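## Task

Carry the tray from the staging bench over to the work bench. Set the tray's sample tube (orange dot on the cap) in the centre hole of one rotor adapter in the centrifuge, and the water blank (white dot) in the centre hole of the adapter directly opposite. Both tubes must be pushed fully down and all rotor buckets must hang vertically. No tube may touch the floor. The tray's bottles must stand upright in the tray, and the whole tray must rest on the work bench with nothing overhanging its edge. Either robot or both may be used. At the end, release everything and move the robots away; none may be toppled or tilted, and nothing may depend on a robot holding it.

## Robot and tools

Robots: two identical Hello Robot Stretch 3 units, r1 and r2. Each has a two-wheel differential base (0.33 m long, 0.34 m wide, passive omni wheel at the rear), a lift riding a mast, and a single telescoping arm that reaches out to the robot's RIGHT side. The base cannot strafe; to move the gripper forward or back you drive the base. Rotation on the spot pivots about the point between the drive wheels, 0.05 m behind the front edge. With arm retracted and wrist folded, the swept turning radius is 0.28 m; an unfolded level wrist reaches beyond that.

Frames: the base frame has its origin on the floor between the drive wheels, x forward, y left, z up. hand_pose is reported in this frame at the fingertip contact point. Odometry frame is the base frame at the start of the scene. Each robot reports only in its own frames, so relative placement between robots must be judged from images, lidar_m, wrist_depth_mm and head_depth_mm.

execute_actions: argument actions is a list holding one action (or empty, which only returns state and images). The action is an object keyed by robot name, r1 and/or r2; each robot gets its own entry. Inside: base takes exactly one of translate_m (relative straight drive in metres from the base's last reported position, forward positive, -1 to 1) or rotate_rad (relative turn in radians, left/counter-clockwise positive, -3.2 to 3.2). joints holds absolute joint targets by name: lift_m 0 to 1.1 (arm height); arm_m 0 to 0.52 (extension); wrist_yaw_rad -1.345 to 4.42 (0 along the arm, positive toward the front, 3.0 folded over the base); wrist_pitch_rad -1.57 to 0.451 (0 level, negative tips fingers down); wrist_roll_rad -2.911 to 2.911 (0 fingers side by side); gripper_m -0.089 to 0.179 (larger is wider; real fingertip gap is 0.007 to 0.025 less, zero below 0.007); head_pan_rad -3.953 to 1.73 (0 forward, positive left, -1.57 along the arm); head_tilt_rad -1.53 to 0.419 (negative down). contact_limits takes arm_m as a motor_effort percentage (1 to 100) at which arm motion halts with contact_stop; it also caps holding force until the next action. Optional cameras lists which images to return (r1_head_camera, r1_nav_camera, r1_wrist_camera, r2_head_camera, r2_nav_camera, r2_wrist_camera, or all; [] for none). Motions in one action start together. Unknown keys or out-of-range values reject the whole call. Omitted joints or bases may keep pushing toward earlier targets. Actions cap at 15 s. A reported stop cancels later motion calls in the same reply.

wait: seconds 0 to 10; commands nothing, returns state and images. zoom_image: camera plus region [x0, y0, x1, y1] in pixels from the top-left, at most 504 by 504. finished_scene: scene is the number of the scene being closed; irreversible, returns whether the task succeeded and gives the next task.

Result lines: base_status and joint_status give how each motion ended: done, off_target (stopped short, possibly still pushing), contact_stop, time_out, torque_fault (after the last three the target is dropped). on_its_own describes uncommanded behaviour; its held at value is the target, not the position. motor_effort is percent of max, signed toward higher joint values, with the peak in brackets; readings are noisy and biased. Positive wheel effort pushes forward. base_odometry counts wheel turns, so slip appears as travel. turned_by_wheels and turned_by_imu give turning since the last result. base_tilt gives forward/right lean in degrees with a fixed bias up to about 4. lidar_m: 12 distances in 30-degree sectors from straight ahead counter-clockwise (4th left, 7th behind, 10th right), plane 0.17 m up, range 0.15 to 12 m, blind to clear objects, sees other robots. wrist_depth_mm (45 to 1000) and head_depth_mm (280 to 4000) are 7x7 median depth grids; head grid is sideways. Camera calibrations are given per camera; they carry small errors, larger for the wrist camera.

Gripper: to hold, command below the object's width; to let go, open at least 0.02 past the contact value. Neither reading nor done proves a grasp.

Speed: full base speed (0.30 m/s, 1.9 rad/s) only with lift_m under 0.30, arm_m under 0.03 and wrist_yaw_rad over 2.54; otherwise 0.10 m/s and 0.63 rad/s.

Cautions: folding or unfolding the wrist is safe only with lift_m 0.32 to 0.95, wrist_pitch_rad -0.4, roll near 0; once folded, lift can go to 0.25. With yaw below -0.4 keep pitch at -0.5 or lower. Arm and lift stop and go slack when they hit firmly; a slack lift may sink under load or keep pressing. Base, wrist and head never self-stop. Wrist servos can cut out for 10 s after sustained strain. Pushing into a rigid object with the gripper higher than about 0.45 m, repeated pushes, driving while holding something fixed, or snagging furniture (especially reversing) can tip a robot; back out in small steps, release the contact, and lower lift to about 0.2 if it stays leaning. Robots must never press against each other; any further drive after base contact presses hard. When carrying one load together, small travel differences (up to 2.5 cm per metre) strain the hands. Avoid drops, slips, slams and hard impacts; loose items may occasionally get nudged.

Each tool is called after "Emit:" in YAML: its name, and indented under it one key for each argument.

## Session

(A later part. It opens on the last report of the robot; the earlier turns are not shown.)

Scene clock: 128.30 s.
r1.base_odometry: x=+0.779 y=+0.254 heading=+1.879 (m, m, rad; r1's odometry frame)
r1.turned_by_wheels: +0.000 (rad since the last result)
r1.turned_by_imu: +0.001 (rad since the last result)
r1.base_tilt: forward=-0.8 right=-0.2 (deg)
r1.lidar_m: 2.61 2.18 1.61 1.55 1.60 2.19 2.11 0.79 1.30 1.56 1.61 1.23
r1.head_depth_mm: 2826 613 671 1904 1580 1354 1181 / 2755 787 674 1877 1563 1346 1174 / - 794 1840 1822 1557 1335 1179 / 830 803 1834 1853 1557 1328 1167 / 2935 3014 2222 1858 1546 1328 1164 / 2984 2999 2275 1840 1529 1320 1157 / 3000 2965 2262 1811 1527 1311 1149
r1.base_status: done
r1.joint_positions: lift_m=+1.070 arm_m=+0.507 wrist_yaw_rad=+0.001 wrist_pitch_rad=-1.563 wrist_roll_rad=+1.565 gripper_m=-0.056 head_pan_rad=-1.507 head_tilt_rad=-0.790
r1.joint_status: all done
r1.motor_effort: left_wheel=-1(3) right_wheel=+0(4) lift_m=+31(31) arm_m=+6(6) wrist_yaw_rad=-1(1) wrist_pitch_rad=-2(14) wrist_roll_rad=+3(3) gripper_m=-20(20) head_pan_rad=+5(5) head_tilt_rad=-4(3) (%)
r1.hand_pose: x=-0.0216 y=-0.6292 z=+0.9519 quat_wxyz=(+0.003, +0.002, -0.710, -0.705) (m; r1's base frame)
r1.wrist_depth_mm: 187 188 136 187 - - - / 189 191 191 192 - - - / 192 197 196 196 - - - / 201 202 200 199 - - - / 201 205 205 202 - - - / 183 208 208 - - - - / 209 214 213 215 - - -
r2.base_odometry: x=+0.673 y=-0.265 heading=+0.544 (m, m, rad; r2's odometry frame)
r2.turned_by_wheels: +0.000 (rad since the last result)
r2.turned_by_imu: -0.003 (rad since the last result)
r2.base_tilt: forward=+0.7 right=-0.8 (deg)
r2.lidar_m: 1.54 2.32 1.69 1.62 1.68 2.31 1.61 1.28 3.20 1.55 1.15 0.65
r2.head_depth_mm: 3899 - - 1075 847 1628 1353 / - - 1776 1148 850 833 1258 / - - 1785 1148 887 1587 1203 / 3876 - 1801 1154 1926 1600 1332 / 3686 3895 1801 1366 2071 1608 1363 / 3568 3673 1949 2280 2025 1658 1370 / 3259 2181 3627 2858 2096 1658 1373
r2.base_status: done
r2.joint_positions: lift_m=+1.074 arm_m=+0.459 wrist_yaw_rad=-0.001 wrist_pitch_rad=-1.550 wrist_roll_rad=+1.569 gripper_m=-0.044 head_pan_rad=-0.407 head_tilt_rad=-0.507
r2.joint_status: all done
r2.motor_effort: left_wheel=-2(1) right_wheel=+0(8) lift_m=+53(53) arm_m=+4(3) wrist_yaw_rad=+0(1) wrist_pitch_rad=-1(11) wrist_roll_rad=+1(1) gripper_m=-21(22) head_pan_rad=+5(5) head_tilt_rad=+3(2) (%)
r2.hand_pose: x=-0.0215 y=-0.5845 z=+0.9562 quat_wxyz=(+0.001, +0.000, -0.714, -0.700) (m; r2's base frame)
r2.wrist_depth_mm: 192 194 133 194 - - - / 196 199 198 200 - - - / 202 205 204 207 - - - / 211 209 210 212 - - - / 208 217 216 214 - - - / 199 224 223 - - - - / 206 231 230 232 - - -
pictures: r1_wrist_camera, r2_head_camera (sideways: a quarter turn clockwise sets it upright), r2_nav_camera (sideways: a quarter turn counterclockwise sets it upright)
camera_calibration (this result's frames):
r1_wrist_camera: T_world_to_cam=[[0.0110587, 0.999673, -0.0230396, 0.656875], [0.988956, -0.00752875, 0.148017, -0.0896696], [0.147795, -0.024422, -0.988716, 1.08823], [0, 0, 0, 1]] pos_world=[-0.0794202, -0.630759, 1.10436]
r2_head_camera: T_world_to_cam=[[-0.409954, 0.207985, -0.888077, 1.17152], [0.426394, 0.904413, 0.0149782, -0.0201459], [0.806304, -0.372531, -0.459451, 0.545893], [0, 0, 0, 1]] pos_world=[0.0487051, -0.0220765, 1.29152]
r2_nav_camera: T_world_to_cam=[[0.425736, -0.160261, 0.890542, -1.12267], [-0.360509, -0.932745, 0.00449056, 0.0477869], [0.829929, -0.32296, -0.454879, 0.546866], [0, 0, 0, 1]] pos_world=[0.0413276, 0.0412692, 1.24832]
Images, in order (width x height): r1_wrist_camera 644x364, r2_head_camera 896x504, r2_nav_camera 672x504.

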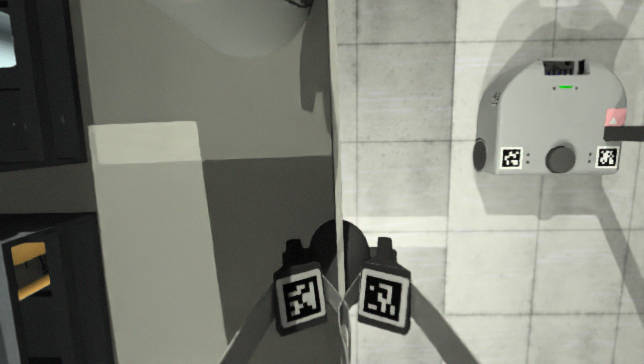

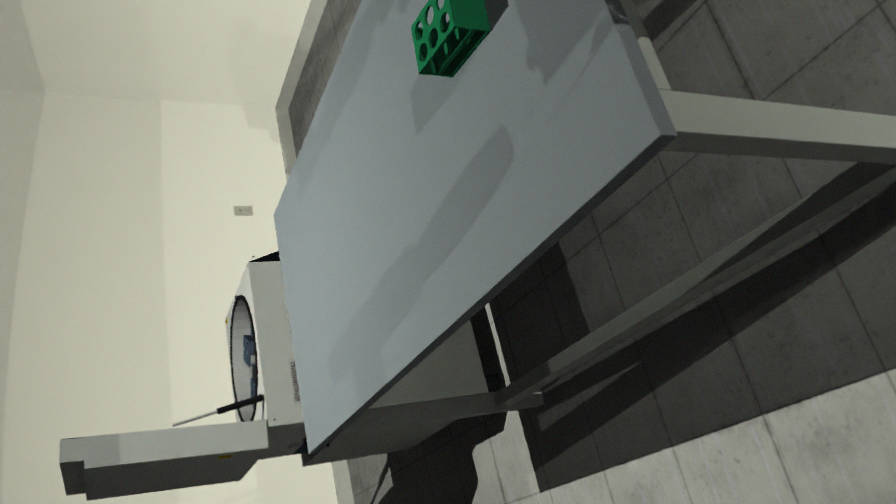

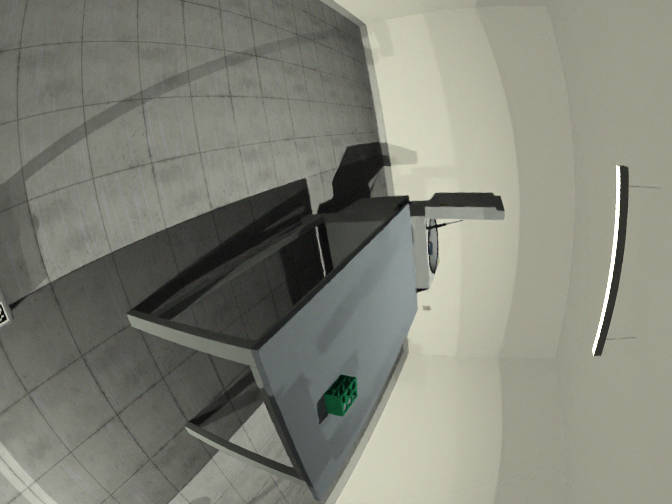

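Emit:
execute_actions:
  actions:
    - {"r1":{"base":{"translate_m":-0.8},"joints":{"arm_m":0.512,"lift_m":1.085}},"r2":{"base":{"translate_m":0.8},"joints":{"arm_m":0.464,"lift_m":1.09}}}
  cameras: ["r1_head_camera","r2_head_camera"]

Emit:
execute_actions:
  actions:
    - {"r1":{"base":{"translate_m":-0.75}},"r2":{"base":{"translate_m":0.75},"joints":{"arm_m":0.47}}}

Scene clock: 140.30 s.
r1.base_odometry: x=+1.022 y=-0.508 heading=+1.879 (m, m, rad; r1's odometry frame)
r1.turned_by_wheels: +0.000 (rad since the last result)
r1.turned_by_imu: +0.000 (rad since the last result)
r1.base_tilt: forward=-0.8 right=-0.3 (deg)
r1.lidar_m: 2.00 2.21 1.60 1.54 1.60 2.17 1.87 1.33 1.20 1.15 0.52 2.00
r1.head_depth_mm: 2809 613 864 766 1474 1355 1184 / 2779 769 857 760 1460 1343 1180 / - 779 854 754 1488 1342 1174 / 826 774 849 750 1480 1337 1169 / 2978 2880 920 746 1474 1307 1167 / 2999 3001 2264 739 861 1289 1160 / 3030 2980 2262 1823 1528 1316 1151
r1.base_status: done
r1.joint_positions: lift_m=+1.085 arm_m=+0.511 wrist_yaw_rad=+0.001 wrist_pitch_rad=-1.566 wrist_roll_rad=+1.565 gripper_m=-0.056 head_pan_rad=-1.507 head_tilt_rad=-0.790
r1.joint_status: all done
r1.motor_effort: left_wheel=-1(2) right_wheel=+0(3) lift_m=+31(32) arm_m=+7(8) wrist_yaw_rad=-1(1) wrist_pitch_rad=+0(2) wrist_roll_rad=+3(3) gripper_m=-22(20) head_pan_rad=+5(6) head_tilt_rad=-4(3) (%)
r1.hand_pose: x=-0.0216 y=-0.6331 z=+0.9670 quat_wxyz=(+0.003, +0.002, -0.708, -0.706) (m; r1's base frame)
r1.wrist_depth_mm: 187 189 134 187 338 - - / 188 193 192 192 340 344 - / 190 195 196 196 349 351 - / 201 200 199 199 359 - - / 181 204 204 202 369 - - / 179 209 209 - 373 - - / 207 214 214 215 387 - -
r2.base_odometry: x=+1.358 y=+0.149 heading=+0.544 (m, m, rad; r2's odometry frame)
r2.turned_by_wheels: +0.000 (rad since the last result)
r2.turned_by_imu: -0.002 (rad since the last result)
r2.base_tilt: forward=+0.7 right=-0.8 (deg)
r2.lidar_m: 1.78 2.34 1.70 1.63 1.69 2.31 2.06 2.26 0.42 0.40 0.41 0.56
r2.head_depth_mm: 3581 3907 - 1140 848 672 1293 / 3332 3644 3797 1145 853 739 1351 / 3210 3498 1748 1157 888 1642 1329 / 3092 3313 1671 1161 1726 1605 1330 / 2934 3148 1565 1301 1619 1571 1365 / 1461 1467 1822 2153 2073 1658 1359 / 2674 2887 3098 2827 2087 1661 1367
r2.base_status: done
r2.joint_positions: lift_m=+1.089 arm_m=+0.464 wrist_yaw_rad=-0.001 wrist_pitch_rad=-1.554 wrist_roll_rad=+1.569 gripper_m=-0.044 head_pan_rad=-0.407 head_tilt_rad=-0.507
r2.joint_status: all done
r2.motor_effort: left_wheel=-1(3) right_wheel=-2(7) lift_m=+53(55) arm_m=+5(5) wrist_yaw_rad=+1(1) wrist_pitch_rad=+1(1) wrist_roll_rad=+1(1) gripper_m=-24(24) head_pan_rad=+4(5) head_tilt_rad=+2(2) (%)
r2.hand_pose: x=-0.0215 y=-0.5883 z=+0.9713 quat_wxyz=(+0.001, +0.000, -0.713, -0.701) (m; r2's base frame)
r2.wrist_depth_mm: 189 193 130 195 341 342 - / 194 198 198 200 350 348 - / 198 204 204 206 358 358 - / 209 211 210 212 371 367 - / 210 216 216 215 378 380 - / 215 223 222 - 389 394 - / 220 228 229 232 398 - -
pictures: r1_head_camera (sideways: a quarter turn clockwise sets it upright), r2_head_camera (sideways: a quarter turn clockwise sets it upright)
camera_calibration (this result's frames):
r1_head_camera: T_world_to_cam=[[-0.0860189, 0.694161, -0.714662, 0.954918], [0.996093, 0.0742981, -0.0477261, 0.0573911], [0.0199684, -0.715975, -0.69784, 0.869288], [0, 0, 0, 1]] pos_world=[0.00761584, -0.0447418, 1.29181]
r2_head_camera: T_world_to_cam=[[-0.409949, 0.207981, -0.88808, 1.17153], [0.426393, 0.904414, 0.0149785, -0.0201462], [0.806307, -0.372531, -0.459445, 0.545885], [0, 0, 0, 1]] pos_world=[0.0487052, -0.0220765, 1.29152]
Images, in order (width x height): r1_head_camera 896x504, r2_head_camera 896x504.

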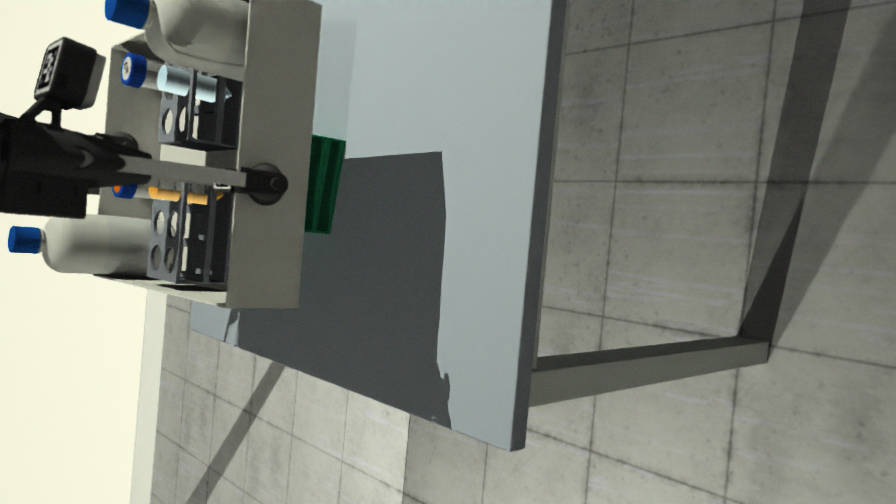

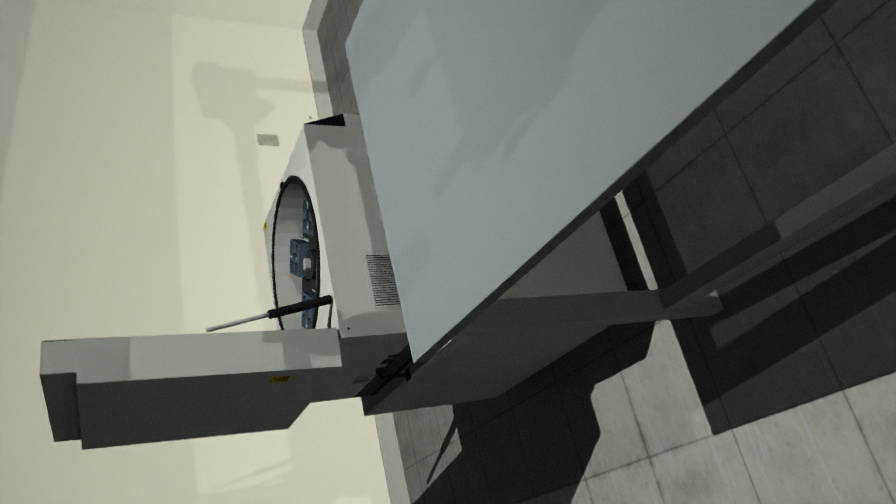

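Scene clock: 149.17 s.
r1.base_odometry: x=+1.250 y=-1.223 heading=+1.879 (m, m, rad; r1's odometry frame)
r1.turned_by_wheels: +0.000 (rad since the last result)
r1.turned_by_imu: -0.001 (rad since the last result)
r1.base_tilt: forward=-0.8 right=-0.2 (deg)
r1.lidar_m: 2.73 2.20 1.60 1.54 1.59 2.17 2.58 0.72 0.70 1.15 1.20 1.04
r1.head_depth_mm: 2826 610 670 765 1475 1357 1186 / 2773 767 858 760 1494 1348 1178 / - 776 865 755 1497 1338 1174 / 825 775 844 749 1485 1331 1167 / 2961 1213 921 746 1505 1325 1165 / 2997 1199 917 740 1497 1318 1159 / 2997 1190 908 735 1493 1312 1148
r1.base_status: done
r1.joint_positions: lift_m=+1.085 arm_m=+0.511 wrist_yaw_rad=+0.001 wrist_pitch_rad=-1.567 wrist_roll_rad=+1.565 gripper_m=-0.056 head_pan_rad=-1.507 head_tilt_rad=-0.790
r1.joint_status: not commanded
r1.motor_effort: left_wheel=+0(3) right_wheel=-2(4) lift_m=+31(31) arm_m=+7(7) wrist_yaw_rad=-1(0) wrist_pitch_rad=+1(0) wrist_roll_rad=+3(3) gripper_m=-22(23) head_pan_rad=+5(5) head_tilt_rad=-4(3) (%)
r1.hand_pose: x=-0.0216 y=-0.6330 z=+0.9670 quat_wxyz=(+0.003, +0.002, -0.708, -0.706) (m; r1's base frame)
r1.wrist_depth_mm: 184 188 135 178 333 - - / 187 191 191 190 339 343 - / 190 196 195 195 351 346 - / 200 201 198 199 355 - - / 180 205 203 201 367 - - / 179 210 210 - 371 - - / 207 212 212 214 384 - -
r2.base_odometry: x=+2.000 y=+0.537 heading=+0.544 (m, m, rad; r2's odometry frame)
r2.turned_by_wheels: +0.000 (rad since the last result)
r2.turned_by_imu: -0.001 (rad since the last result)
r2.base_tilt: forward=+0.6 right=-0.8 (deg)
r2.lidar_m: 2.46 2.33 1.70 1.63 1.69 2.31 2.79 0.56 0.41 0.39 0.41 0.54
r2.head_depth_mm: 2719 2941 3164 1045 1075 675 747 / 695 756 847 950 1013 978 1030 / 727 756 818 884 1069 1104 1238 / 866 895 966 1140 1290 1431 1352 / 1069 1106 1220 2709 1869 1656 1363 / 2162 2304 2492 2622 2091 1644 1373 / 2079 2229 2377 2533 2089 1653 1374
r2.base_status: done
r2.joint_positions: lift_m=+1.089 arm_m=+0.469 wrist_yaw_rad=-0.001 wrist_pitch_rad=-1.554 wrist_roll_rad=+1.569 gripper_m=-0.044 head_pan_rad=-0.407 head_tilt_rad=-0.507
r2.joint_status: all done
r2.motor_effort: left_wheel=+0(3) right_wheel=-2(5) lift_m=+53(53) arm_m=+6(8) wrist_yaw_rad=+2(1) wrist_pitch_rad=+1(1) wrist_roll_rad=+1(1) gripper_m=-24(25) head_pan_rad=+5(4) head_tilt_rad=+2(2) (%)
r2.hand_pose: x=-0.0215 y=-0.5942 z=+0.9713 quat_wxyz=(+0.001, +0.000, -0.713, -0.702) (m; r2's base frame)
r2.wrist_depth_mm: 189 193 128 193 341 343 - / 195 198 198 198 350 349 - / 198 204 203 205 357 359 - / 209 210 210 211 366 370 - / 210 216 216 215 381 381 - / 198 223 222 - 388 393 - / 222 230 229 231 399 404 -
pictures: r1_head_camera (sideways: a quarter turn clockwise sets it upright), r1_nav_camera (sideways: a quarter turn counterclockwise sets it upright), r1_wrist_camera, r2_head_camera (sideways: a quarter turn clockwise sets it upright), r2_nav_camera (sideways: a quarter turn counterclockwise sets it upright), r2_wrist_camera
camera_calibration (this result's frames):
r1_head_camera: T_world_to_cam=[[-0.0860222, 0.694161, -0.714662, 0.954918], [0.996093, 0.0743028, -0.0477261, 0.0573911], [0.0199718, -0.715975, -0.69784, 0.869288], [0, 0, 0, 1]] pos_world=[0.00761606, -0.0447418, 1.29181]
r1_nav_camera: T_world_to_cam=[[0.0314854, -0.705982, 0.707529, -0.880639], [-0.996473, -0.077256, -0.0327435, 0.100687], [0.0777773, -0.704003, -0.705925, 0.878859], [0, 0, 0, 1]] pos_world=[0.0597043, 0.00478234, 1.24678]
r1_wrist_camera: T_world_to_cam=[[0.011005, 0.999754, -0.0192441, 0.65746], [0.988957, -0.00803765, 0.147983, -0.0922197], [0.147792, -0.0206602, -0.988803, 1.10552], [0, 0, 0, 1]] pos_world=[-0.0794216, -0.6352, 1.11944]
r2_head_camera: T_world_to_cam=[[-0.409945, 0.207979, -0.888082, 1.17153], [0.426392, 0.904414, 0.0149786, -0.0201464], [0.806309, -0.372531, -0.459441, 0.545879], [0, 0, 0, 1]] pos_world=[0.0487053, -0.0220765, 1.29152]
r2_nav_camera: T_world_to_cam=[[0.425727, -0.160256, 0.890548, -1.12267], [-0.360507, -0.932746, 0.00449102, 0.0477863], [0.829935, -0.32296, -0.454868, 0.546852], [0, 0, 0, 1]] pos_world=[0.0413281, 0.041269, 1.24833]
r2_wrist_camera: T_world_to_cam=[[-0.00578204, 0.999562, -0.0290291, 0.620485], [0.988592, 0.0100831, 0.150283, -0.0822782], [0.15051, -0.027829, -0.988217, 1.11256], [0, 0, 0, 1]] pos_world=[-0.0825234, -0.588422, 1.12982]
Images, in order (width x height): r1_head_camera 896x504, r1_nav_camera 672x504, r1_wrist_camera 644x364, r2_head_camera 896x504, r2_nav_camera 672x504, r2_wrist_camera 644x364.

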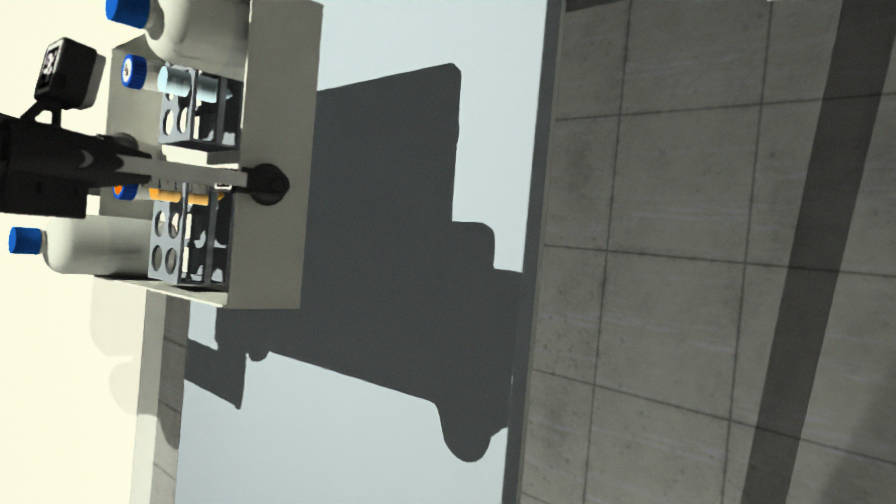

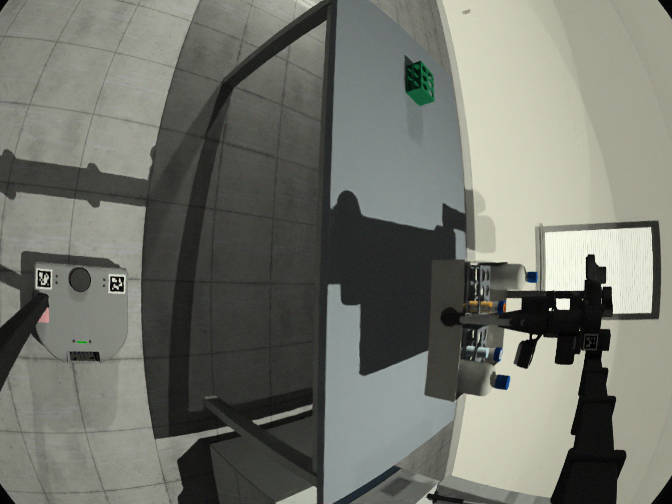

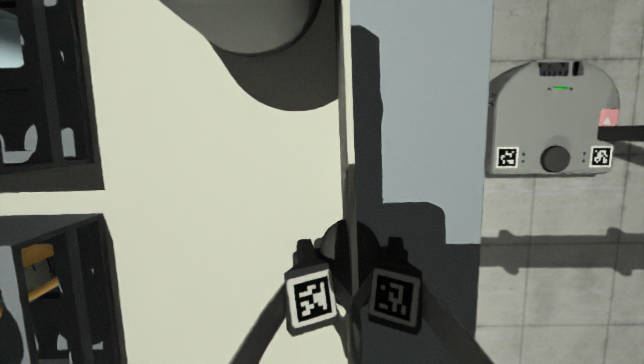

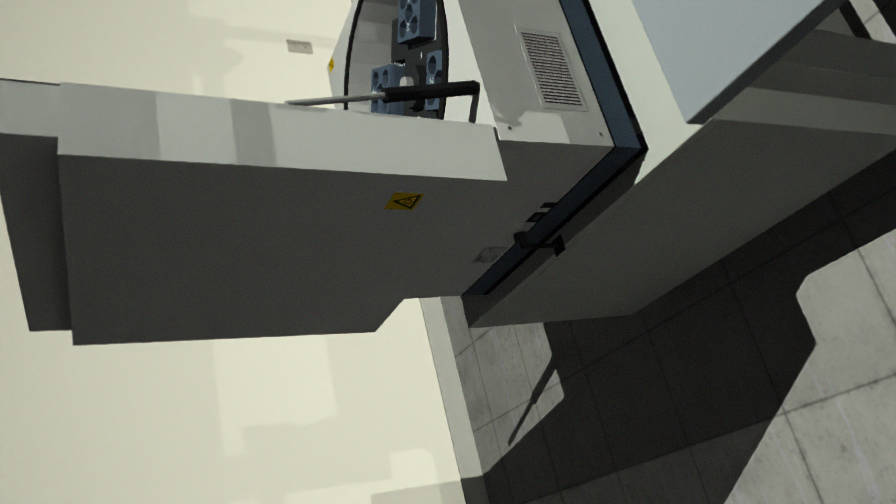

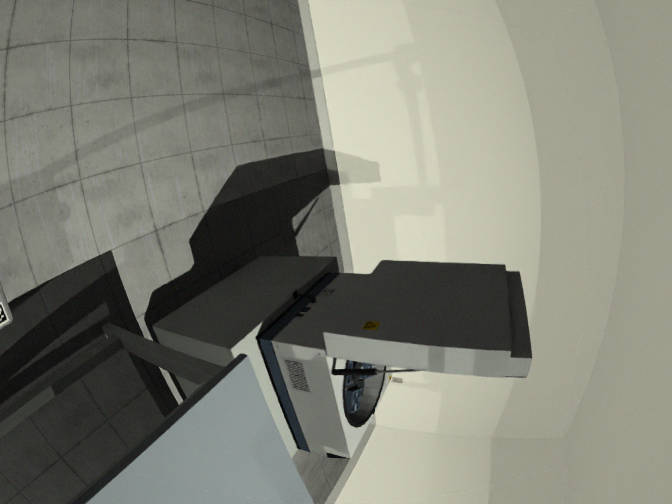

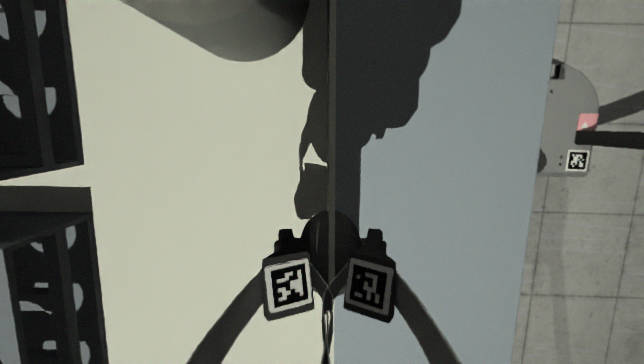

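Emit:
execute_actions:
  actions:
    - {"r1":{"joints":{"lift_m":0.95}},"r2":{"joints":{"lift_m":0.955}}}
  cameras: []

Emit:
execute_actions:
  actions:
    - {"r1":{"joints":{"lift_m":0.932}},"r2":{"joints":{"lift_m":0.937}}}
  cameras: []

Emit:
execute_actions:
  actions:
    - {"r1":{"joints":{"gripper_m":0.06}},"r2":{"joints":{"gripper_m":0.06}}}
  cameras: []

Emit:
execute_actions:
  actions:
    - {"r1":{"joints":{"lift_m":1.09,"head_pan_rad":-2.0,"head_tilt_rad":-0.5}},"r2":{"joints":{"lift_m":1.09}}}
  cameras: ["r1_wrist_camera","r1_nav_camera"]

Scene clock: 153.07 s.
r1.base_odometry: x=+1.250 y=-1.223 heading=+1.879 (m, m, rad; r1's odometry frame)
r1.turned_by_wheels: +0.000 (rad since the last result)
r1.turned_by_imu: +0.000 (rad since the last result)
r1.base_tilt: forward=-0.7 right=-0.2 (deg)
r1.lidar_m: 2.74 2.20 1.60 1.54 1.60 2.17 2.57 0.72 0.70 1.15 1.20 1.04
r1.head_depth_mm: - 3067 717 747 1474 1356 1183 / - 3136 827 742 1491 1349 1178 / 2768 - 856 747 1492 1339 1172 / 2940 935 860 749 1484 1333 1166 / 2954 1212 896 745 1511 1323 1160 / 2971 1202 917 740 1510 1319 1159 / 2990 1192 906 734 1489 1313 1151
r1.base_status: not commanded
r1.joint_positions: lift_m=+0.950 arm_m=+0.511 wrist_yaw_rad=+0.001 wrist_pitch_rad=-1.567 wrist_roll_rad=+1.565 gripper_m=-0.056 head_pan_rad=-1.507 head_tilt_rad=-0.790
r1.joint_status: all done
r1.motor_effort: left_wheel=+0(1) right_wheel=+0(0) lift_m=+26(28) arm_m=+7(8) wrist_yaw_rad=-1(0) wrist_pitch_rad=+0(0) wrist_roll_rad=+3(3) gripper_m=-22(22) head_pan_rad=+5(5) head_tilt_rad=-4(3) (%)
r1.hand_pose: x=-0.0216 y=-0.6330 z=+0.8322 quat_wxyz=(+0.003, +0.002, -0.708, -0.706) (m; r1's base frame)
r1.wrist_depth_mm: 183 187 134 177 209 206 910 / 188 193 190 192 214 213 212 / 189 195 195 195 218 217 215 / 201 200 200 198 224 222 963 / 181 204 203 201 228 228 - / 179 209 208 - 232 231 - / 210 212 214 212 238 238 -
r2.base_odometry: x=+2.000 y=+0.537 heading=+0.544 (m, m, rad; r2's odometry frame)
r2.turned_by_wheels: +0.000 (rad since the last result)
r2.turned_by_imu: +0.000 (rad since the last result)
r2.base_tilt: forward=+0.6 right=-0.8 (deg)
r2.lidar_m: 2.46 2.34 1.70 1.64 1.70 2.31 2.79 0.57 0.41 0.39 0.41 0.54
r2.head_depth_mm: 2743 2977 3111 1047 1073 673 747 / 696 755 848 955 1010 971 1035 / 727 756 816 882 1072 1111 1238 / 864 894 968 1146 1290 1438 1358 / 1075 1106 1216 2660 1883 1638 1373 / 2179 2307 2487 2621 2079 1657 1366 / 2096 2210 2373 2503 2094 1663 1375
r2.base_status: not commanded
r2.joint_positions: lift_m=+0.955 arm_m=+0.469 wrist_yaw_rad=-0.001 wrist_pitch_rad=-1.554 wrist_roll_rad=+1.569 gripper_m=-0.044 head_pan_rad=-0.407 head_tilt_rad=-0.507
r2.joint_status: all done
r2.motor_effort: left_wheel=+0(1) right_wheel=-2(2) lift_m=+26(51) arm_m=+6(6) wrist_yaw_rad=+1(0) wrist_pitch_rad=+1(1) wrist_roll_rad=+1(1) gripper_m=-25(25) head_pan_rad=+5(5) head_tilt_rad=+2(2) (%)
r2.hand_pose: x=-0.0215 y=-0.5942 z=+0.8374 quat_wxyz=(+0.001, +0.000, -0.713, -0.702) (m; r2's base frame)
r2.wrist_depth_mm: 191 193 127 192 218 218 217 / 195 198 198 198 223 222 222 / 198 204 204 204 228 228 229 / 209 210 210 210 235 233 234 / 210 217 215 215 240 240 240 / 198 222 222 - 247 247 247 / 222 230 229 232 256 254 255
pictures: none
No camera images: the call's "cameras" was empty. Leave "cameras" out to get every camera's image.

Scene clock: 153.97 s.
r1.base_odometry: x=+1.250 y=-1.223 heading=+1.879 (m, m, rad; r1's odometry frame)
r1.turned_by_wheels: +0.000 (rad since the last result)
r1.turned_by_imu: +0.000 (rad since the last result)
r1.base_tilt: forward=-0.8 right=-0.3 (deg)
r1.lidar_m: 2.73 2.20 1.60 1.53 1.60 2.17 2.58 0.72 0.70 1.15 1.20 1.04
r1.head_depth_mm: 2783 - 710 745 1470 1352 1183 / 2766 1212 859 744 1494 1344 1180 / 873 - 870 747 1491 1338 1177 / 2934 953 864 750 1482 1335 1170 / 2962 1216 921 744 1504 1332 1163 / 2980 1201 917 740 1495 1318 1157 / 3026 1190 910 735 1485 1318 1157
r1.base_status: not commanded
r1.joint_positions: lift_m=+0.932 arm_m=+0.511 wrist_yaw_rad=+0.001 wrist_pitch_rad=-1.567 wrist_roll_rad=+1.565 gripper_m=-0.056 head_pan_rad=-1.507 head_tilt_rad=-0.790
r1.joint_status: all done
r1.motor_effort: left_wheel=-1(0) right_wheel=-1(2) lift_m=+26(29) arm_m=+7(7) wrist_yaw_rad=-1(0) wrist_pitch_rad=+0(0) wrist_roll_rad=+3(3) gripper_m=-23(24) head_pan_rad=+5(5) head_tilt_rad=-3(4) (%)
r1.hand_pose: x=-0.0216 y=-0.6330 z=+0.8142 quat_wxyz=(+0.003, +0.002, -0.708, -0.706) (m; r1's base frame)
r1.wrist_depth_mm: 184 188 135 177 190 191 190 / 186 193 190 191 195 194 192 / 189 196 197 195 201 199 200 / 199 200 200 199 204 203 204 / 181 203 204 202 210 209 963 / 179 209 207 - 214 214 - / 207 213 214 212 221 220 -
r2.base_odometry: x=+2.000 y=+0.537 heading=+0.544 (m, m, rad; r2's odometry frame)
r2.turned_by_wheels: +0.000 (rad since the last result)
r2.turned_by_imu: +0.000 (rad since the last result)
r2.base_tilt: forward=+0.7 right=-1.0 (deg)
r2.lidar_m: 2.46 2.33 1.70 1.64 1.69 2.31 2.79 0.57 0.41 0.39 0.41 0.54
r2.head_depth_mm: 2716 2947 3135 1047 1072 675 747 / 696 757 851 950 1014 971 1034 / 729 758 815 883 1075 1109 1237 / 866 900 964 1138 1288 1436 1365 / 1074 1110 1221 2677 1876 1646 1368 / 2145 2300 2486 2633 2090 1650 1367 / 2070 2235 2364 2545 2094 1654 1375
r2.base_status: not commanded
r2.joint_positions: lift_m=+0.937 arm_m=+0.469 wrist_yaw_rad=-0.001 wrist_pitch_rad=-1.554 wrist_roll_rad=+1.569 gripper_m=-0.044 head_pan_rad=-0.407 head_tilt_rad=-0.507
r2.joint_status: all done
r2.motor_effort: left_wheel=+0(1) right_wheel=-3(2) lift_m=+26(27) arm_m=+6(6) wrist_yaw_rad=+1(0) wrist_pitch_rad=+1(1) wrist_roll_rad=+1(1) gripper_m=-25(24) head_pan_rad=+5(4) head_tilt_rad=+2(2) (%)
r2.hand_pose: x=-0.0215 y=-0.5942 z=+0.8194 quat_wxyz=(+0.001, +0.000, -0.713, -0.702) (m; r2's base frame)
r2.wrist_depth_mm: 189 194 127 193 201 200 201 / 195 199 198 198 206 204 205 / 198 204 204 204 210 210 210 / 211 208 209 211 217 215 215 / 209 217 215 214 222 222 222 / 198 223 222 - 228 227 228 / 222 228 228 231 235 234 234
pictures: none
No camera images: the call's "cameras" was empty. Leave "cameras" out to get every camera's image.

Scene clock: 155.63 s.
r1.base_odometry: x=+1.250 y=-1.223 heading=+1.879 (m, m, rad; r1's odometry frame)
r1.turned_by_wheels: +0.000 (rad since the last result)
r1.turned_by_imu: +0.000 (rad since the last result)
r1.base_tilt: forward=-0.7 right=-0.2 (deg)
r1.lidar_m: 2.74 2.21 1.60 1.54 1.60 2.17 2.58 0.72 0.70 1.15 1.19 1.04
r1.head_depth_mm: 2768 - 716 746 1471 1356 1182 / 2714 1210 856 743 1495 1347 1179 / 867 - 877 745 1498 1343 1176 / 2943 972 881 748 1479 1336 1171 / 2924 1211 921 745 1509 1328 1167 / 2981 1200 919 741 1492 1320 1159 / 3002 1191 908 734 1497 1310 1153
r1.base_status: not commanded
r1.joint_positions: lift_m=+0.932 arm_m=+0.512 wrist_yaw_rad=+0.001 wrist_pitch_rad=-1.565 wrist_roll_rad=+1.565 gripper_m=+0.060 head_pan_rad=-1.507 head_tilt_rad=-0.790
r1.joint_status: all done
r1.motor_effort: left_wheel=-2(2) right_wheel=+1(0) lift_m=+26(26) arm_m=+5(8) wrist_yaw_rad=-1(0) wrist_pitch_rad=-1(1) wrist_roll_rad=+3(3) gripper_m=+1(81) head_pan_rad=+4(5) head_tilt_rad=-4(4) (%)
r1.hand_pose: x=-0.0216 y=-0.6336 z=+0.8142 quat_wxyz=(+0.003, +0.002, -0.709, -0.705) (m; r1's base frame)
r1.wrist_depth_mm: 187 192 132 176 192 192 192 / 190 196 196 194 196 195 193 / 196 201 201 199 200 199 199 / 207 206 204 204 205 204 204 / 183 210 209 210 210 209 212 / 186 215 213 213 217 215 - / 192 219 220 220 220 219 -
r2.base_odometry: x=+2.000 y=+0.537 heading=+0.544 (m, m, rad; r2's odometry frame)
r2.turned_by_wheels: +0.000 (rad since the last result)
r2.turned_by_imu: +0.000 (rad since the last result)
r2.base_tilt: forward=+0.8 right=-0.9 (deg)
r2.lidar_m: 2.46 2.34 1.70 1.64 1.70 2.31 2.79 0.57 0.41 0.39 0.41 0.54
r2.head_depth_mm: 2752 3009 3215 1049 1075 673 749 / 693 757 847 959 1013 973 1033 / 726 756 814 884 1072 1110 1237 / 862 897 970 1138 1292 1430 1367 / 1078 1110 1219 2680 1864 1638 1363 / 2159 2300 2475 2618 2067 1646 1370 / 2076 2228 2382 2570 2096 1653 1375
r2.base_status: not commanded
r2.joint_positions: lift_m=+0.937 arm_m=+0.470 wrist_yaw_rad=-0.001 wrist_pitch_rad=-1.553 wrist_roll_rad=+1.569 gripper_m=+0.060 head_pan_rad=-0.407 head_tilt_rad=-0.507
r2.joint_status: all done
r2.motor_effort: left_wheel=-1(0) right_wheel=+0(2) lift_m=+26(26) arm_m=+4(6) wrist_yaw_rad=+1(1) wrist_pitch_rad=+1(0) wrist_roll_rad=+1(1) gripper_m=+1(97) head_pan_rad=+5(6) head_tilt_rad=+2(2) (%)
r2.hand_pose: x=-0.0215 y=-0.5947 z=+0.8194 quat_wxyz=(+0.001, +0.000, -0.713, -0.701) (m; r2's base frame)
r2.wrist_depth_mm: 194 201 124 195 200 201 200 / 198 204 204 204 206 206 205 / 204 210 210 209 211 211 211 / 215 216 215 215 217 217 216 / 199 222 220 220 221 222 221 / 202 228 - 226 - 228 227 / 206 233 234 235 236 234 234
pictures: none
No camera images: the call's "cameras" was empty. Leave "cameras" out to get every camera's image.

Scene clock: 157.90 s.
r1.base_odometry: x=+1.250 y=-1.223 heading=+1.879 (m, m, rad; r1's odometry frame)
r1.turned_by_wheels: +0.000 (rad since the last result)
r1.turned_by_imu: +0.000 (rad since the last result)
r1.base_tilt: forward=-0.7 right=-0.2 (deg)
r1.lidar_m: 2.75 2.20 1.60 1.54 1.59 2.17 2.58 0.71 0.70 1.15 1.19 1.04
r1.head_depth_mm: - - - 1167 1136 1060 1154 / 3278 - 1351 1353 855 916 1079 / 3164 - 3841 2688 848 1493 1350 / - - 3683 1139 840 732 1339 / - 3267 3471 1127 789 702 1327 / 2796 3156 3356 1003 745 675 1321 / 2709 3024 3281 1045 815 652 1286
r1.base_status: not commanded
r1.joint_positions: lift_m=+1.090 arm_m=+0.512 wrist_yaw_rad=+0.001 wrist_pitch_rad=-1.565 wrist_roll_rad=+1.565 gripper_m=+0.060 head_pan_rad=-1.993 head_tilt_rad=-0.508
r1.joint_status: all done
r1.motor_effort: left_wheel=-2(1) right_wheel=+1(1) lift_m=+26(28) arm_m=+4(4) wrist_yaw_rad=-1(1) wrist_pitch_rad=-1(1) wrist_roll_rad=+3(3) gripper_m=+1(1) head_pan_rad=-5(47) head_tilt_rad=+2(18) (%)
r1.hand_pose: x=-0.0216 y=-0.6337 z=+0.9722 quat_wxyz=(+0.003, +0.002, -0.709, -0.705) (m; r1's base frame)
r1.wrist_depth_mm: 334 291 211 218 338 - - / 351 284 351 330 349 345 - / 359 303 353 355 358 353 - / 364 336 369 369 365 - - / 372 299 373 380 374 - - / 349 324 355 379 385 - - / 347 403 392 398 390 - -
r2.base_odometry: x=+2.000 y=+0.537 heading=+0.544 (m, m, rad; r2's odometry frame)
r2.turned_by_wheels: +0.000 (rad since the last result)
r2.turned_by_imu: +0.000 (rad since the last result)
r2.base_tilt: forward=+0.7 right=-0.9 (deg)
r2.lidar_m: 2.46 2.34 1.70 1.63 1.69 2.31 2.79 0.57 0.41 0.39 0.41 0.54
r2.head_depth_mm: 2747 2980 3114 1048 1073 674 747 / 696 755 847 954 1012 975 1031 / 727 758 816 881 1070 1106 1234 / 865 899 968 1140 1289 1437 1366 / 1074 1107 1223 2711 1868 1654 1359 / 2171 2320 2527 2605 2076 1656 1364 / 2071 2204 2383 2495 2088 1658 1374
r2.base_status: not commanded
r2.joint_positions: lift_m=+1.089 arm_m=+0.470 wrist_yaw_rad=-0.001 wrist_pitch_rad=-1.553 wrist_roll_rad=+1.569 gripper_m=+0.060 head_pan_rad=-0.407 head_tilt_rad=-0.507
r2.joint_status: all done
r2.motor_effort: left_wheel=-1(1) right_wheel=+0(0) lift_m=+46(46) arm_m=+4(4) wrist_yaw_rad=+1(1) wrist_pitch_rad=+0(0) wrist_roll_rad=+1(1) gripper_m=+0(0) head_pan_rad=+5(5) head_tilt_rad=+2(2) (%)
r2.hand_pose: x=-0.0215 y=-0.5949 z=+0.9715 quat_wxyz=(+0.001, +0.000, -0.713, -0.701) (m; r2's base frame)
r2.wrist_depth_mm: 336 288 211 338 343 341 - / 352 320 353 352 352 351 - / 276 303 359 359 361 361 - / 368 343 372 367 365 369 - / 368 320 377 377 377 380 - / 300 329 - 386 - 387 - / 403 405 403 401 401 - -
pictures: r1_nav_camera (sideways: a quarter turn counterclockwise sets it upright), r1_wrist_camera
camera_calibration (this result's frames):
r1_nav_camera: T_world_to_cam=[[-0.209585, -0.433721, 0.876334, -1.09923], [-0.920786, 0.389088, -0.0276458, 0.0936001], [-0.32898, -0.812709, -0.480911, 0.588616], [0, 0, 0, 1]] pos_world=[0.0494477, -0.0348023, 1.24895]
r1_wrist_camera: T_world_to_cam=[[0.011081, 0.999714, -0.021175, 0.660111], [0.988956, -0.00782689, 0.148001, -0.0928843], [0.147793, -0.0225812, -0.988761, 1.10942], [0, 0, 0, 1]] pos_world=[-0.0794203, -0.635597, 1.12468]
Images, in order (width x height): r1_nav_camera 672x504, r1_wrist_camera 644x364.

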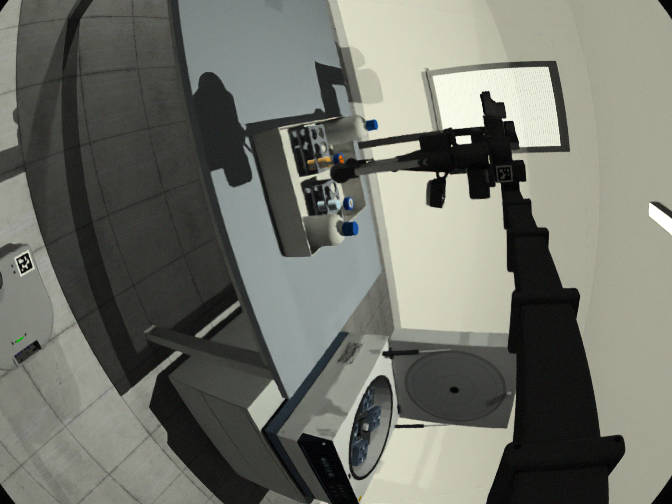

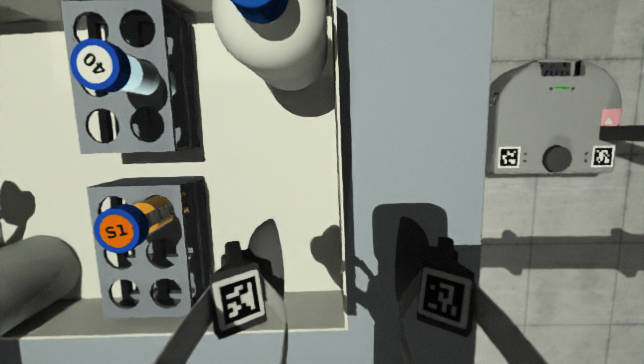

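Emit:
execute_actions:
  actions:
    - {"r1":{"joints":{"arm_m":0.0}},"r2":{"joints":{"arm_m":0.0}}}
  cameras: []

Emit:
execute_actions:
  actions:
    - {"r1":{"base":{"rotate_rad":-0.5},"joints":{"lift_m":1.1}},"r2":{"base":{"translate_m":-0.6},"joints":{"head_pan_rad":-1.0}}}
  cameras: []

Emit:
execute_actions:
  actions:
    - {"r1":{"base":{"translate_m":0.38}}}
  cameras: []

Emit:
execute_actions:
  actions:
    - {"r1":{"base":{"rotate_rad":0.497},"joints":{"wrist_roll_rad":0,"gripper_m":0.075}}}
  cameras: []

Emit:
execute_actions:
  actions:
    - {"r1":{"base":{"translate_m":-0.9},"joints":{"wrist_pitch_rad":-1.1,"head_pan_rad":-1.9,"head_tilt_rad":-0.7}}}
  cameras: ["r1_wrist_camera","r1_nav_camera","r1_head_camera"]

Scene clock: 168.53 s.
r1.base_odometry: x=+1.250 y=-1.223 heading=+1.879 (m, m, rad; r1's odometry frame)
r1.turned_by_wheels: +0.000 (rad since the last result)
r1.turned_by_imu: +0.000 (rad since the last result)
r1.base_tilt: forward=-0.7 right=-0.3 (deg)
r1.lidar_m: 2.74 2.20 1.60 1.54 1.59 2.17 2.58 0.72 0.70 1.15 1.20 1.04
r1.head_depth_mm: - - - - - 1087 1113 / - - - - - - - / - - - - - - - / - - - - - - - / - - - - - - - / - - - - - - - / 2717 - - - - - -
r1.base_status: not commanded
r1.joint_positions: lift_m=+1.090 arm_m=+0.000 wrist_yaw_rad=+0.001 wrist_pitch_rad=-1.564 wrist_roll_rad=+1.565 gripper_m=+0.060 head_pan_rad=-1.993 head_tilt_rad=-0.507
r1.joint_status: all done
r1.motor_effort: left_wheel=+0(1) right_wheel=+1(0) lift_m=+26(26) arm_m=-5(5) wrist_yaw_rad=-1(1) wrist_pitch_rad=-1(1) wrist_roll_rad=+3(3) gripper_m=+0(0) head_pan_rad=-4(5) head_tilt_rad=+3(2) (%)
r1.hand_pose: x=-0.0216 y=-0.1227 z=+0.9722 quat_wxyz=(+0.003, +0.002, -0.709, -0.705) (m; r1's base frame)
r1.wrist_depth_mm: - - - - - - - / - - - - - - - / - - - - - - - / - - - - - - - / - - - - - - - / 444 - - - - - - / 417 - - - - - -
r2.base_odometry: x=+2.000 y=+0.537 heading=+0.544 (m, m, rad; r2's odometry frame)
r2.turned_by_wheels: +0.000 (rad since the last result)
r2.turned_by_imu: +0.000 (rad since the last result)
r2.base_tilt: forward=+0.6 right=-0.8 (deg)
r2.lidar_m: 2.46 2.34 1.70 1.64 1.69 2.31 2.79 0.56 0.41 0.39 0.41 0.54
r2.head_depth_mm: 2709 2935 3124 1044 1069 676 746 / 695 758 847 951 1012 973 1031 / 727 758 817 889 1074 1107 1234 / 873 900 971 1140 1292 1429 1360 / 1076 1107 1223 2630 1866 1655 1373 / 2172 2315 2487 2626 2072 1653 1373 / 2070 2220 2373 2527 2106 1649 1371
r2.base_status: not commanded
r2.joint_positions: lift_m=+1.089 arm_m=+0.000 wrist_yaw_rad=+0.000 wrist_pitch_rad=-1.552 wrist_roll_rad=+1.569 gripper_m=+0.060 head_pan_rad=-0.407 head_tilt_rad=-0.507
r2.joint_status: all done
r2.motor_effort: left_wheel=-1(1) right_wheel=+0(1) lift_m=+47(47) arm_m=-2(3) wrist_yaw_rad=+0(1) wrist_pitch_rad=+0(0) wrist_roll_rad=+1(1) gripper_m=+0(0) head_pan_rad=+5(5) head_tilt_rad=+2(2) (%)
r2.hand_pose: x=-0.0215 y=-0.1257 z=+0.9715 quat_wxyz=(+0.001, +0.001, -0.713, -0.701) (m; r2's base frame)
r2.wrist_depth_mm: 346 - - - - - - / 359 - - - - - - / 369 - - - - - - / 375 - - - - - - / 390 - - - - - - / 398 - - - - - - / 407 411 - - - - -
pictures: none
No camera images: the call's "cameras" was empty. Leave "cameras" out to get every camera's image.

Scene clock: 175.47 s.
r1.base_odometry: x=+1.250 y=-1.223 heading=+1.380 (m, m, rad; r1's odometry frame)
r1.turned_by_wheels: -0.500 (rad since the last result)
r1.turned_by_imu: -0.501 (rad since the last result)
r1.base_tilt: forward=-0.7 right=-0.3 (deg)
r1.lidar_m: 1.04 2.73 2.15 1.59 1.55 1.60 2.22 2.58 0.70 0.70 1.15 1.21
r1.head_depth_mm: - - - - - 1606 1319 / - - - - - - - / - - - - - - - / - - - - - - - / - - - - - - - / - - - - - - - / - - - - - - -
r1.base_status: done
r1.joint_positions: lift_m=+1.100 arm_m=+0.000 wrist_yaw_rad=+0.001 wrist_pitch_rad=-1.564 wrist_roll_rad=+1.565 gripper_m=+0.060 head_pan_rad=-1.993 head_tilt_rad=-0.507
r1.joint_status: all done
r1.motor_effort: left_wheel=+2(4) right_wheel=-3(5) lift_m=+26(25) arm_m=-5(5) wrist_yaw_rad=-1(0) wrist_pitch_rad=-1(1) wrist_roll_rad=+3(3) gripper_m=+0(0) head_pan_rad=-5(5) head_tilt_rad=+2(3) (%)
r1.hand_pose: x=-0.0216 y=-0.1227 z=+0.9822 quat_wxyz=(+0.003, +0.002, -0.709, -0.705) (m; r1's base frame)
r1.wrist_depth_mm: 811 - - - - - - / 718 - - - - - - / - - - - - - - / - - - - - - - / - - - - - - - / 451 - - - - - - / 413 - - - - - -
r2.base_odometry: x=+1.486 y=+0.227 heading=+0.544 (m, m, rad; r2's odometry frame)
r2.turned_by_wheels: +0.000 (rad since the last result)
r2.turned_by_imu: -0.001 (rad since the last result)
r2.base_tilt: forward=+0.7 right=-1.0 (deg)
r2.lidar_m: 1.77 2.34 1.69 1.63 1.69 2.30 2.20 0.56 0.42 0.40 0.41 0.56
r2.head_depth_mm: 1481 2781 3063 1143 847 673 557 / 2644 2906 3211 1146 851 677 561 / 2850 3142 3382 1094 855 678 577 / 3038 3350 3536 1028 830 681 609 / 3237 3456 3715 1030 824 682 1335 / 3432 3716 - 1062 857 703 1366 / 3497 3747 3860 1177 864 754 1362
r2.base_status: done
r2.joint_positions: lift_m=+1.089 arm_m=+0.000 wrist_yaw_rad=+0.000 wrist_pitch_rad=-1.552 wrist_roll_rad=+1.569 gripper_m=+0.060 head_pan_rad=-0.993 head_tilt_rad=-0.507
r2.joint_status: all done
r2.motor_effort: left_wheel=-1(8) right_wheel=+0(4) lift_m=+47(46) arm_m=-1(1) wrist_yaw_rad=+0(0) wrist_pitch_rad=+0(0) wrist_roll_rad=+1(1) gripper_m=-1(0) head_pan_rad=-4(47) head_tilt_rad=+2(2) (%)
r2.hand_pose: x=-0.0215 y=-0.1257 z=+0.9715 quat_wxyz=(+0.001, +0.001, -0.713, -0.701) (m; r2's base frame)
r2.wrist_depth_mm: 348 - - - - - - / 356 - - - - - - / 364 - - - - - - / 374 - - - - - - / 384 - - - - - - / 395 - - - - - - / 408 419 - - - - -
pictures: none
No camera images: the call's "cameras" was empty. Leave "cameras" out to get every camera's image.

Scene clock: 180.33 s.
r1.base_odometry: x=+1.322 y=-0.850 heading=+1.380 (m, m, rad; r1's odometry frame)
r1.turned_by_wheels: +0.000 (rad since the last result)
r1.turned_by_imu: +0.002 (rad since the last result)
r1.base_tilt: forward=-0.7 right=-0.3 (deg)
r1.lidar_m: 0.65 2.38 2.41 1.78 1.74 1.80 2.49 1.06 0.88 1.00 0.97 1.01
r1.head_depth_mm: - - - - - 1606 1318 / - - - - - - - / - - - - - - - / - - - - - - - / - - - - - - - / - - - - - - - / - - - - - - -
r1.base_status: done
r1.joint_positions: lift_m=+1.100 arm_m=+0.000 wrist_yaw_rad=+0.001 wrist_pitch_rad=-1.564 wrist_roll_rad=+1.565 gripper_m=+0.060 head_pan_rad=-1.993 head_tilt_rad=-0.507
r1.joint_status: not commanded
r1.motor_effort: left_wheel=+2(6) right_wheel=-2(2) lift_m=+26(26) arm_m=-5(5) wrist_yaw_rad=+0(1) wrist_pitch_rad=-1(1) wrist_roll_rad=+3(3) gripper_m=+0(0) head_pan_rad=-5(5) head_tilt_rad=+2(2) (%)
r1.hand_pose: x=-0.0216 y=-0.1227 z=+0.9822 quat_wxyz=(+0.003, +0.002, -0.709, -0.705) (m; r1's base frame)
r1.wrist_depth_mm: - - - - - - - / 366 - - - - - - / 371 - - - - - - / 386 384 - - - - - / 393 385 - - - - - / 402 401 402 - - - - / 409 413 412 - - - -
r2.base_odometry: x=+1.486 y=+0.227 heading=+0.544 (m, m, rad; r2's odometry frame)
r2.turned_by_wheels: +0.000 (rad since the last result)
r2.turned_by_imu: +0.000 (rad since the last result)
r2.base_tilt: forward=+0.7 right=-0.9 (deg)
r2.lidar_m: 1.78 2.33 1.70 1.63 1.69 2.30 2.19 0.56 0.42 0.40 0.41 0.56
r2.head_depth_mm: 2615 2848 3029 1138 848 672 557 / 2783 2983 3185 1146 852 675 561 / 2888 3148 3386 1092 855 677 576 / 3106 3347 3588 1024 830 680 610 / 3250 3502 3693 1028 826 683 1326 / 3413 3730 - 1064 861 705 1365 / 3521 3661 3849 1182 868 754 1367
r2.base_status: not commanded
r2.joint_positions: lift_m=+1.089 arm_m=+0.000 wrist_yaw_rad=+0.000 wrist_pitch_rad=-1.552 wrist_roll_rad=+1.569 gripper_m=+0.060 head_pan_rad=-0.993 head_tilt_rad=-0.507
r2.joint_status: not commanded
r2.motor_effort: left_wheel=-1(1) right_wheel=+1(1) lift_m=+47(47) arm_m=-1(1) wrist_yaw_rad=+0(0) wrist_pitch_rad=+0(0) wrist_roll_rad=+1(1) gripper_m=+0(1) head_pan_rad=-4(5) head_tilt_rad=+2(2) (%)
r2.hand_pose: x=-0.0215 y=-0.1257 z=+0.9715 quat_wxyz=(+0.001, +0.001, -0.713, -0.701) (m; r2's base frame)
r2.wrist_depth_mm: 346 - - - - - - / 353 - - - - - - / 364 - - - - - - / 376 - - - - - - / 385 - - - - - - / 397 - - - - - - / 409 419 - - - - -
pictures: none
No camera images: the call's "cameras" was empty. Leave "cameras" out to get every camera's image.

Scene clock: 182.10 s.
r1.base_odometry: x=+1.322 y=-0.850 heading=+1.876 (m, m, rad; r1's odometry frame)
r1.turned_by_wheels: +0.497 (rad since the last result)
r1.turned_by_imu: +0.498 (rad since the last result)
r1.base_tilt: forward=-0.7 right=-0.3 (deg)
r1.lidar_m: 2.37 2.47 1.79 1.72 1.79 2.42 1.16 0.88 1.01 0.97 1.00 0.65
r1.head_depth_mm: - - - - - 651 1266 / - - - - - 635 587 / - - - - - - 557 / - - - - - - 552 / - - - - - - - / - - - - - - - / - - - - - - -
r1.base_status: done
r1.joint_positions: lift_m=+1.100 arm_m=+0.000 wrist_yaw_rad=+0.001 wrist_pitch_rad=-1.564 wrist_roll_rad=+0.007 gripper_m=+0.075 head_pan_rad=-1.993 head_tilt_rad=-0.507
r1.joint_status: all done
r1.motor_effort: left_wheel=-2(5) right_wheel=+1(5) lift_m=+26(26) arm_m=-5(5) wrist_yaw_rad=-1(0) wrist_pitch_rad=-1(1) wrist_roll_rad=-3(4) gripper_m=+1(60) head_pan_rad=-4(5) head_tilt_rad=+3(3) (%)
r1.hand_pose: x=-0.0216 y=-0.1230 z=+0.9822 quat_wxyz=(+0.500, +0.497, -0.503, -0.500) (m; r1's base frame)
r1.wrist_depth_mm: 356 356 354 351 350 349 366 / - - - - - - - / - - - - - - - / - - - - - - - / - - - - - - - / - - - - - - - / - - - - - - -
r2.base_odometry: x=+1.486 y=+0.227 heading=+0.544 (m, m, rad; r2's odometry frame)
r2.turned_by_wheels: +0.000 (rad since the last result)
r2.turned_by_imu: +0.000 (rad since the last result)
r2.base_tilt: forward=+0.6 right=-0.9 (deg)
r2.lidar_m: 1.77 2.33 1.70 1.63 1.69 2.30 2.20 0.56 0.41 0.40 0.41 0.56
r2.head_depth_mm: 2655 2873 3043 1141 849 674 557 / 2783 2955 3262 1144 849 677 561 / 2925 3099 3311 1094 853 678 577 / 3041 3337 3538 1026 827 681 609 / 3247 3529 3730 1029 824 682 1332 / 3444 3758 - 1060 857 705 1368 / 3517 3809 3836 1178 869 753 1374
r2.base_status: not commanded
r2.joint_positions: lift_m=+1.089 arm_m=+0.000 wrist_yaw_rad=+0.000 wrist_pitch_rad=-1.552 wrist_roll_rad=+1.569 gripper_m=+0.060 head_pan_rad=-0.993 head_tilt_rad=-0.507
r2.joint_status: not commanded
r2.motor_effort: left_wheel=-1(1) right_wheel=+1(1) lift_m=+47(47) arm_m=-1(1) wrist_yaw_rad=+0(1) wrist_pitch_rad=+0(0) wrist_roll_rad=+1(1) gripper_m=+1(1) head_pan_rad=-4(4) head_tilt_rad=+2(2) (%)
r2.hand_pose: x=-0.0215 y=-0.1257 z=+0.9715 quat_wxyz=(+0.001, +0.001, -0.713, -0.701) (m; r2's base frame)
r2.wrist_depth_mm: 347 - - - - - - / 358 - - - - - - / 365 - - - - - - / 372 - - - - - - / 385 - - - - - - / 395 - - - - - - / 407 420 - - - - -
pictures: none
No camera images: the call's "cameras" was empty. Leave "cameras" out to get every camera's image.

Scene clock: 192.07 s.
r1.base_odometry: x=+1.593 y=-1.708 heading=+1.876 (m, m, rad; r1's odometry frame)
r1.turned_by_wheels: +0.000 (rad since the last result)
r1.turned_by_imu: -0.004 (rad since the last result)
r1.base_tilt: forward=-0.7 right=-0.2 (deg)
r1.lidar_m: 1.51 2.47 1.79 1.71 1.77 2.09 2.01 0.42 0.32 0.33 0.34 1.37
r1.head_depth_mm: - - - - 631 673 921 / - - - - 612 632 814 / - - - - 630 662 739 / - - - - 758 786 721 / - - - - - - 1065 / - - - - - - 1182 / - - - - - - 587
r1.base_status: done
r1.joint_positions: lift_m=+1.100 arm_m=+0.000 wrist_yaw_rad=+0.001 wrist_pitch_rad=-1.110 wrist_roll_rad=+0.007 gripper_m=+0.075 head_pan_rad=-1.907 head_tilt_rad=-0.691
r1.joint_status: all done
r1.motor_effort: left_wheel=-1(6) right_wheel=+2(1) lift_m=+26(26) arm_m=-5(5) wrist_yaw_rad=-1(1) wrist_pitch_rad=+5(4) wrist_roll_rad=-3(3) gripper_m=+1(0) head_pan_rad=+5(21) head_tilt_rad=-4(16) (%)
r1.hand_pose: x=-0.0215 y=-0.2377 z=+0.9983 quat_wxyz=(+0.599, +0.372, -0.603, -0.374) (m; r1's base frame)
r1.wrist_depth_mm: 479 499 496 - 704 430 485 / 462 472 462 - 694 414 433 / 444 447 443 - 654 385 378 / 429 429 418 - 626 408 396 / 416 421 415 - 603 571 587 / - - - - - - - / - - - - - - -
r2.base_odometry: x=+1.486 y=+0.227 heading=+0.544 (m, m, rad; r2's odometry frame)
r2.turned_by_wheels: +0.000 (rad since the last result)
r2.turned_by_imu: +0.000 (rad since the last result)
r2.base_tilt: forward=+0.7 right=-0.8 (deg)
r2.lidar_m: 1.78 2.33 1.69 1.63 1.69 2.30 2.20 0.56 0.42 0.40 0.41 0.56
r2.head_depth_mm: 2673 2834 3064 1143 846 674 559 / 2785 3010 3184 1153 848 675 560 / 2920 3112 3457 1098 854 677 576 / 3043 3292 3534 1031 828 681 609 / 3130 3490 3609 1032 824 683 1334 / 3233 3675 - 1063 858 705 1366 / 3497 3747 3836 1186 871 748 1370
r2.base_status: not commanded
r2.joint_positions: lift_m=+1.089 arm_m=+0.000 wrist_yaw_rad=+0.000 wrist_pitch_rad=-1.552 wrist_roll_rad=+1.569 gripper_m=+0.060 head_pan_rad=-0.993 head_tilt_rad=-0.507
r2.joint_status: not commanded
r2.motor_effort: left_wheel=-1(1) right_wheel=+1(0) lift_m=+46(47) arm_m=-1(1) wrist_yaw_rad=+0(0) wrist_pitch_rad=+0(0) wrist_roll_rad=+1(1) gripper_m=+0(1) head_pan_rad=-5(4) head_tilt_rad=+2(2) (%)
r2.hand_pose: x=-0.0215 y=-0.1257 z=+0.9715 quat_wxyz=(+0.001, +0.001, -0.713, -0.701) (m; r2's base frame)
r2.wrist_depth_mm: 346 - - - - - - / 356 - - - - - - / 366 - - - - - - / 375 - - - - - - / 386 - - - - - - / 396 - - - - - - / 407 420 - - - - -
pictures: r1_head_camera (sideways: a quarter turn clockwise sets it upright), r1_nav_camera (sideways: a quarter turn counterclockwise sets it upright), r1_wrist_camera
camera_calibration (this result's frames):
r1_head_camera: T_world_to_cam=[[0.166728, 0.603033, -0.780098, 1.03866], [0.944801, -0.324029, -0.0485519, 0.0587851], [-0.282052, -0.728942, -0.623771, 0.774785], [0, 0, 0, 1]] pos_world=[-0.0101844, -0.0425264, 1.2964]
r1_nav_camera: T_world_to_cam=[[-0.221782, -0.593306, 0.773822, -0.965496], [-0.948918, 0.313972, -0.0312362, 0.0984389], [-0.224426, -0.741222, -0.632632, 0.785369], [0, 0, 0, 1]] pos_world=[0.0555383, -0.0216089, 1.24705]
r1_wrist_camera: T_world_to_cam=[[-0.999585, 0.0149115, -0.0246274, 0.0123165], [0.0217282, 0.951935, -0.305528, 0.566364], [0.0188878, -0.305937, -0.951864, 1.03725], [0, 0, 0, 1]] pos_world=[-0.0195859, -0.221993, 1.16066]
Images, in order (width x height): r1_head_camera 896x504, r1_nav_camera 672x504, r1_wrist_camera 644x364.

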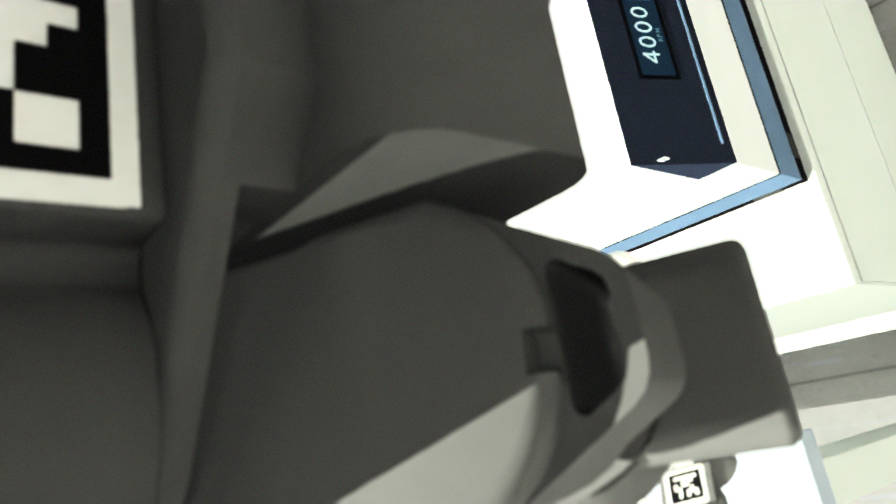

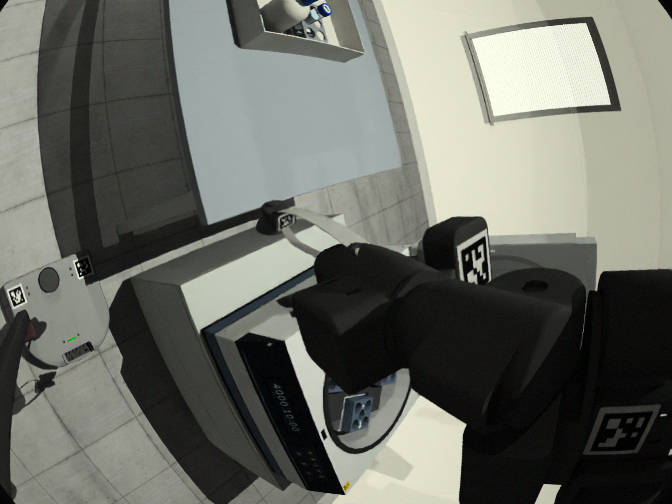

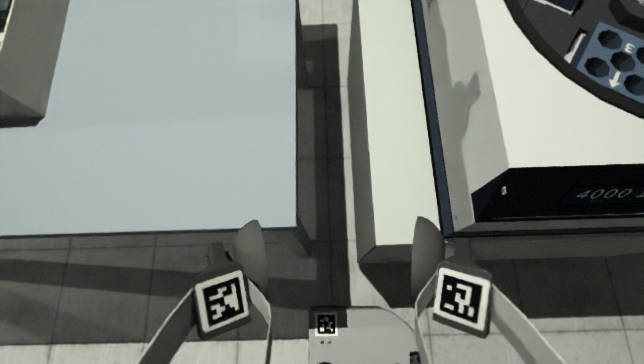

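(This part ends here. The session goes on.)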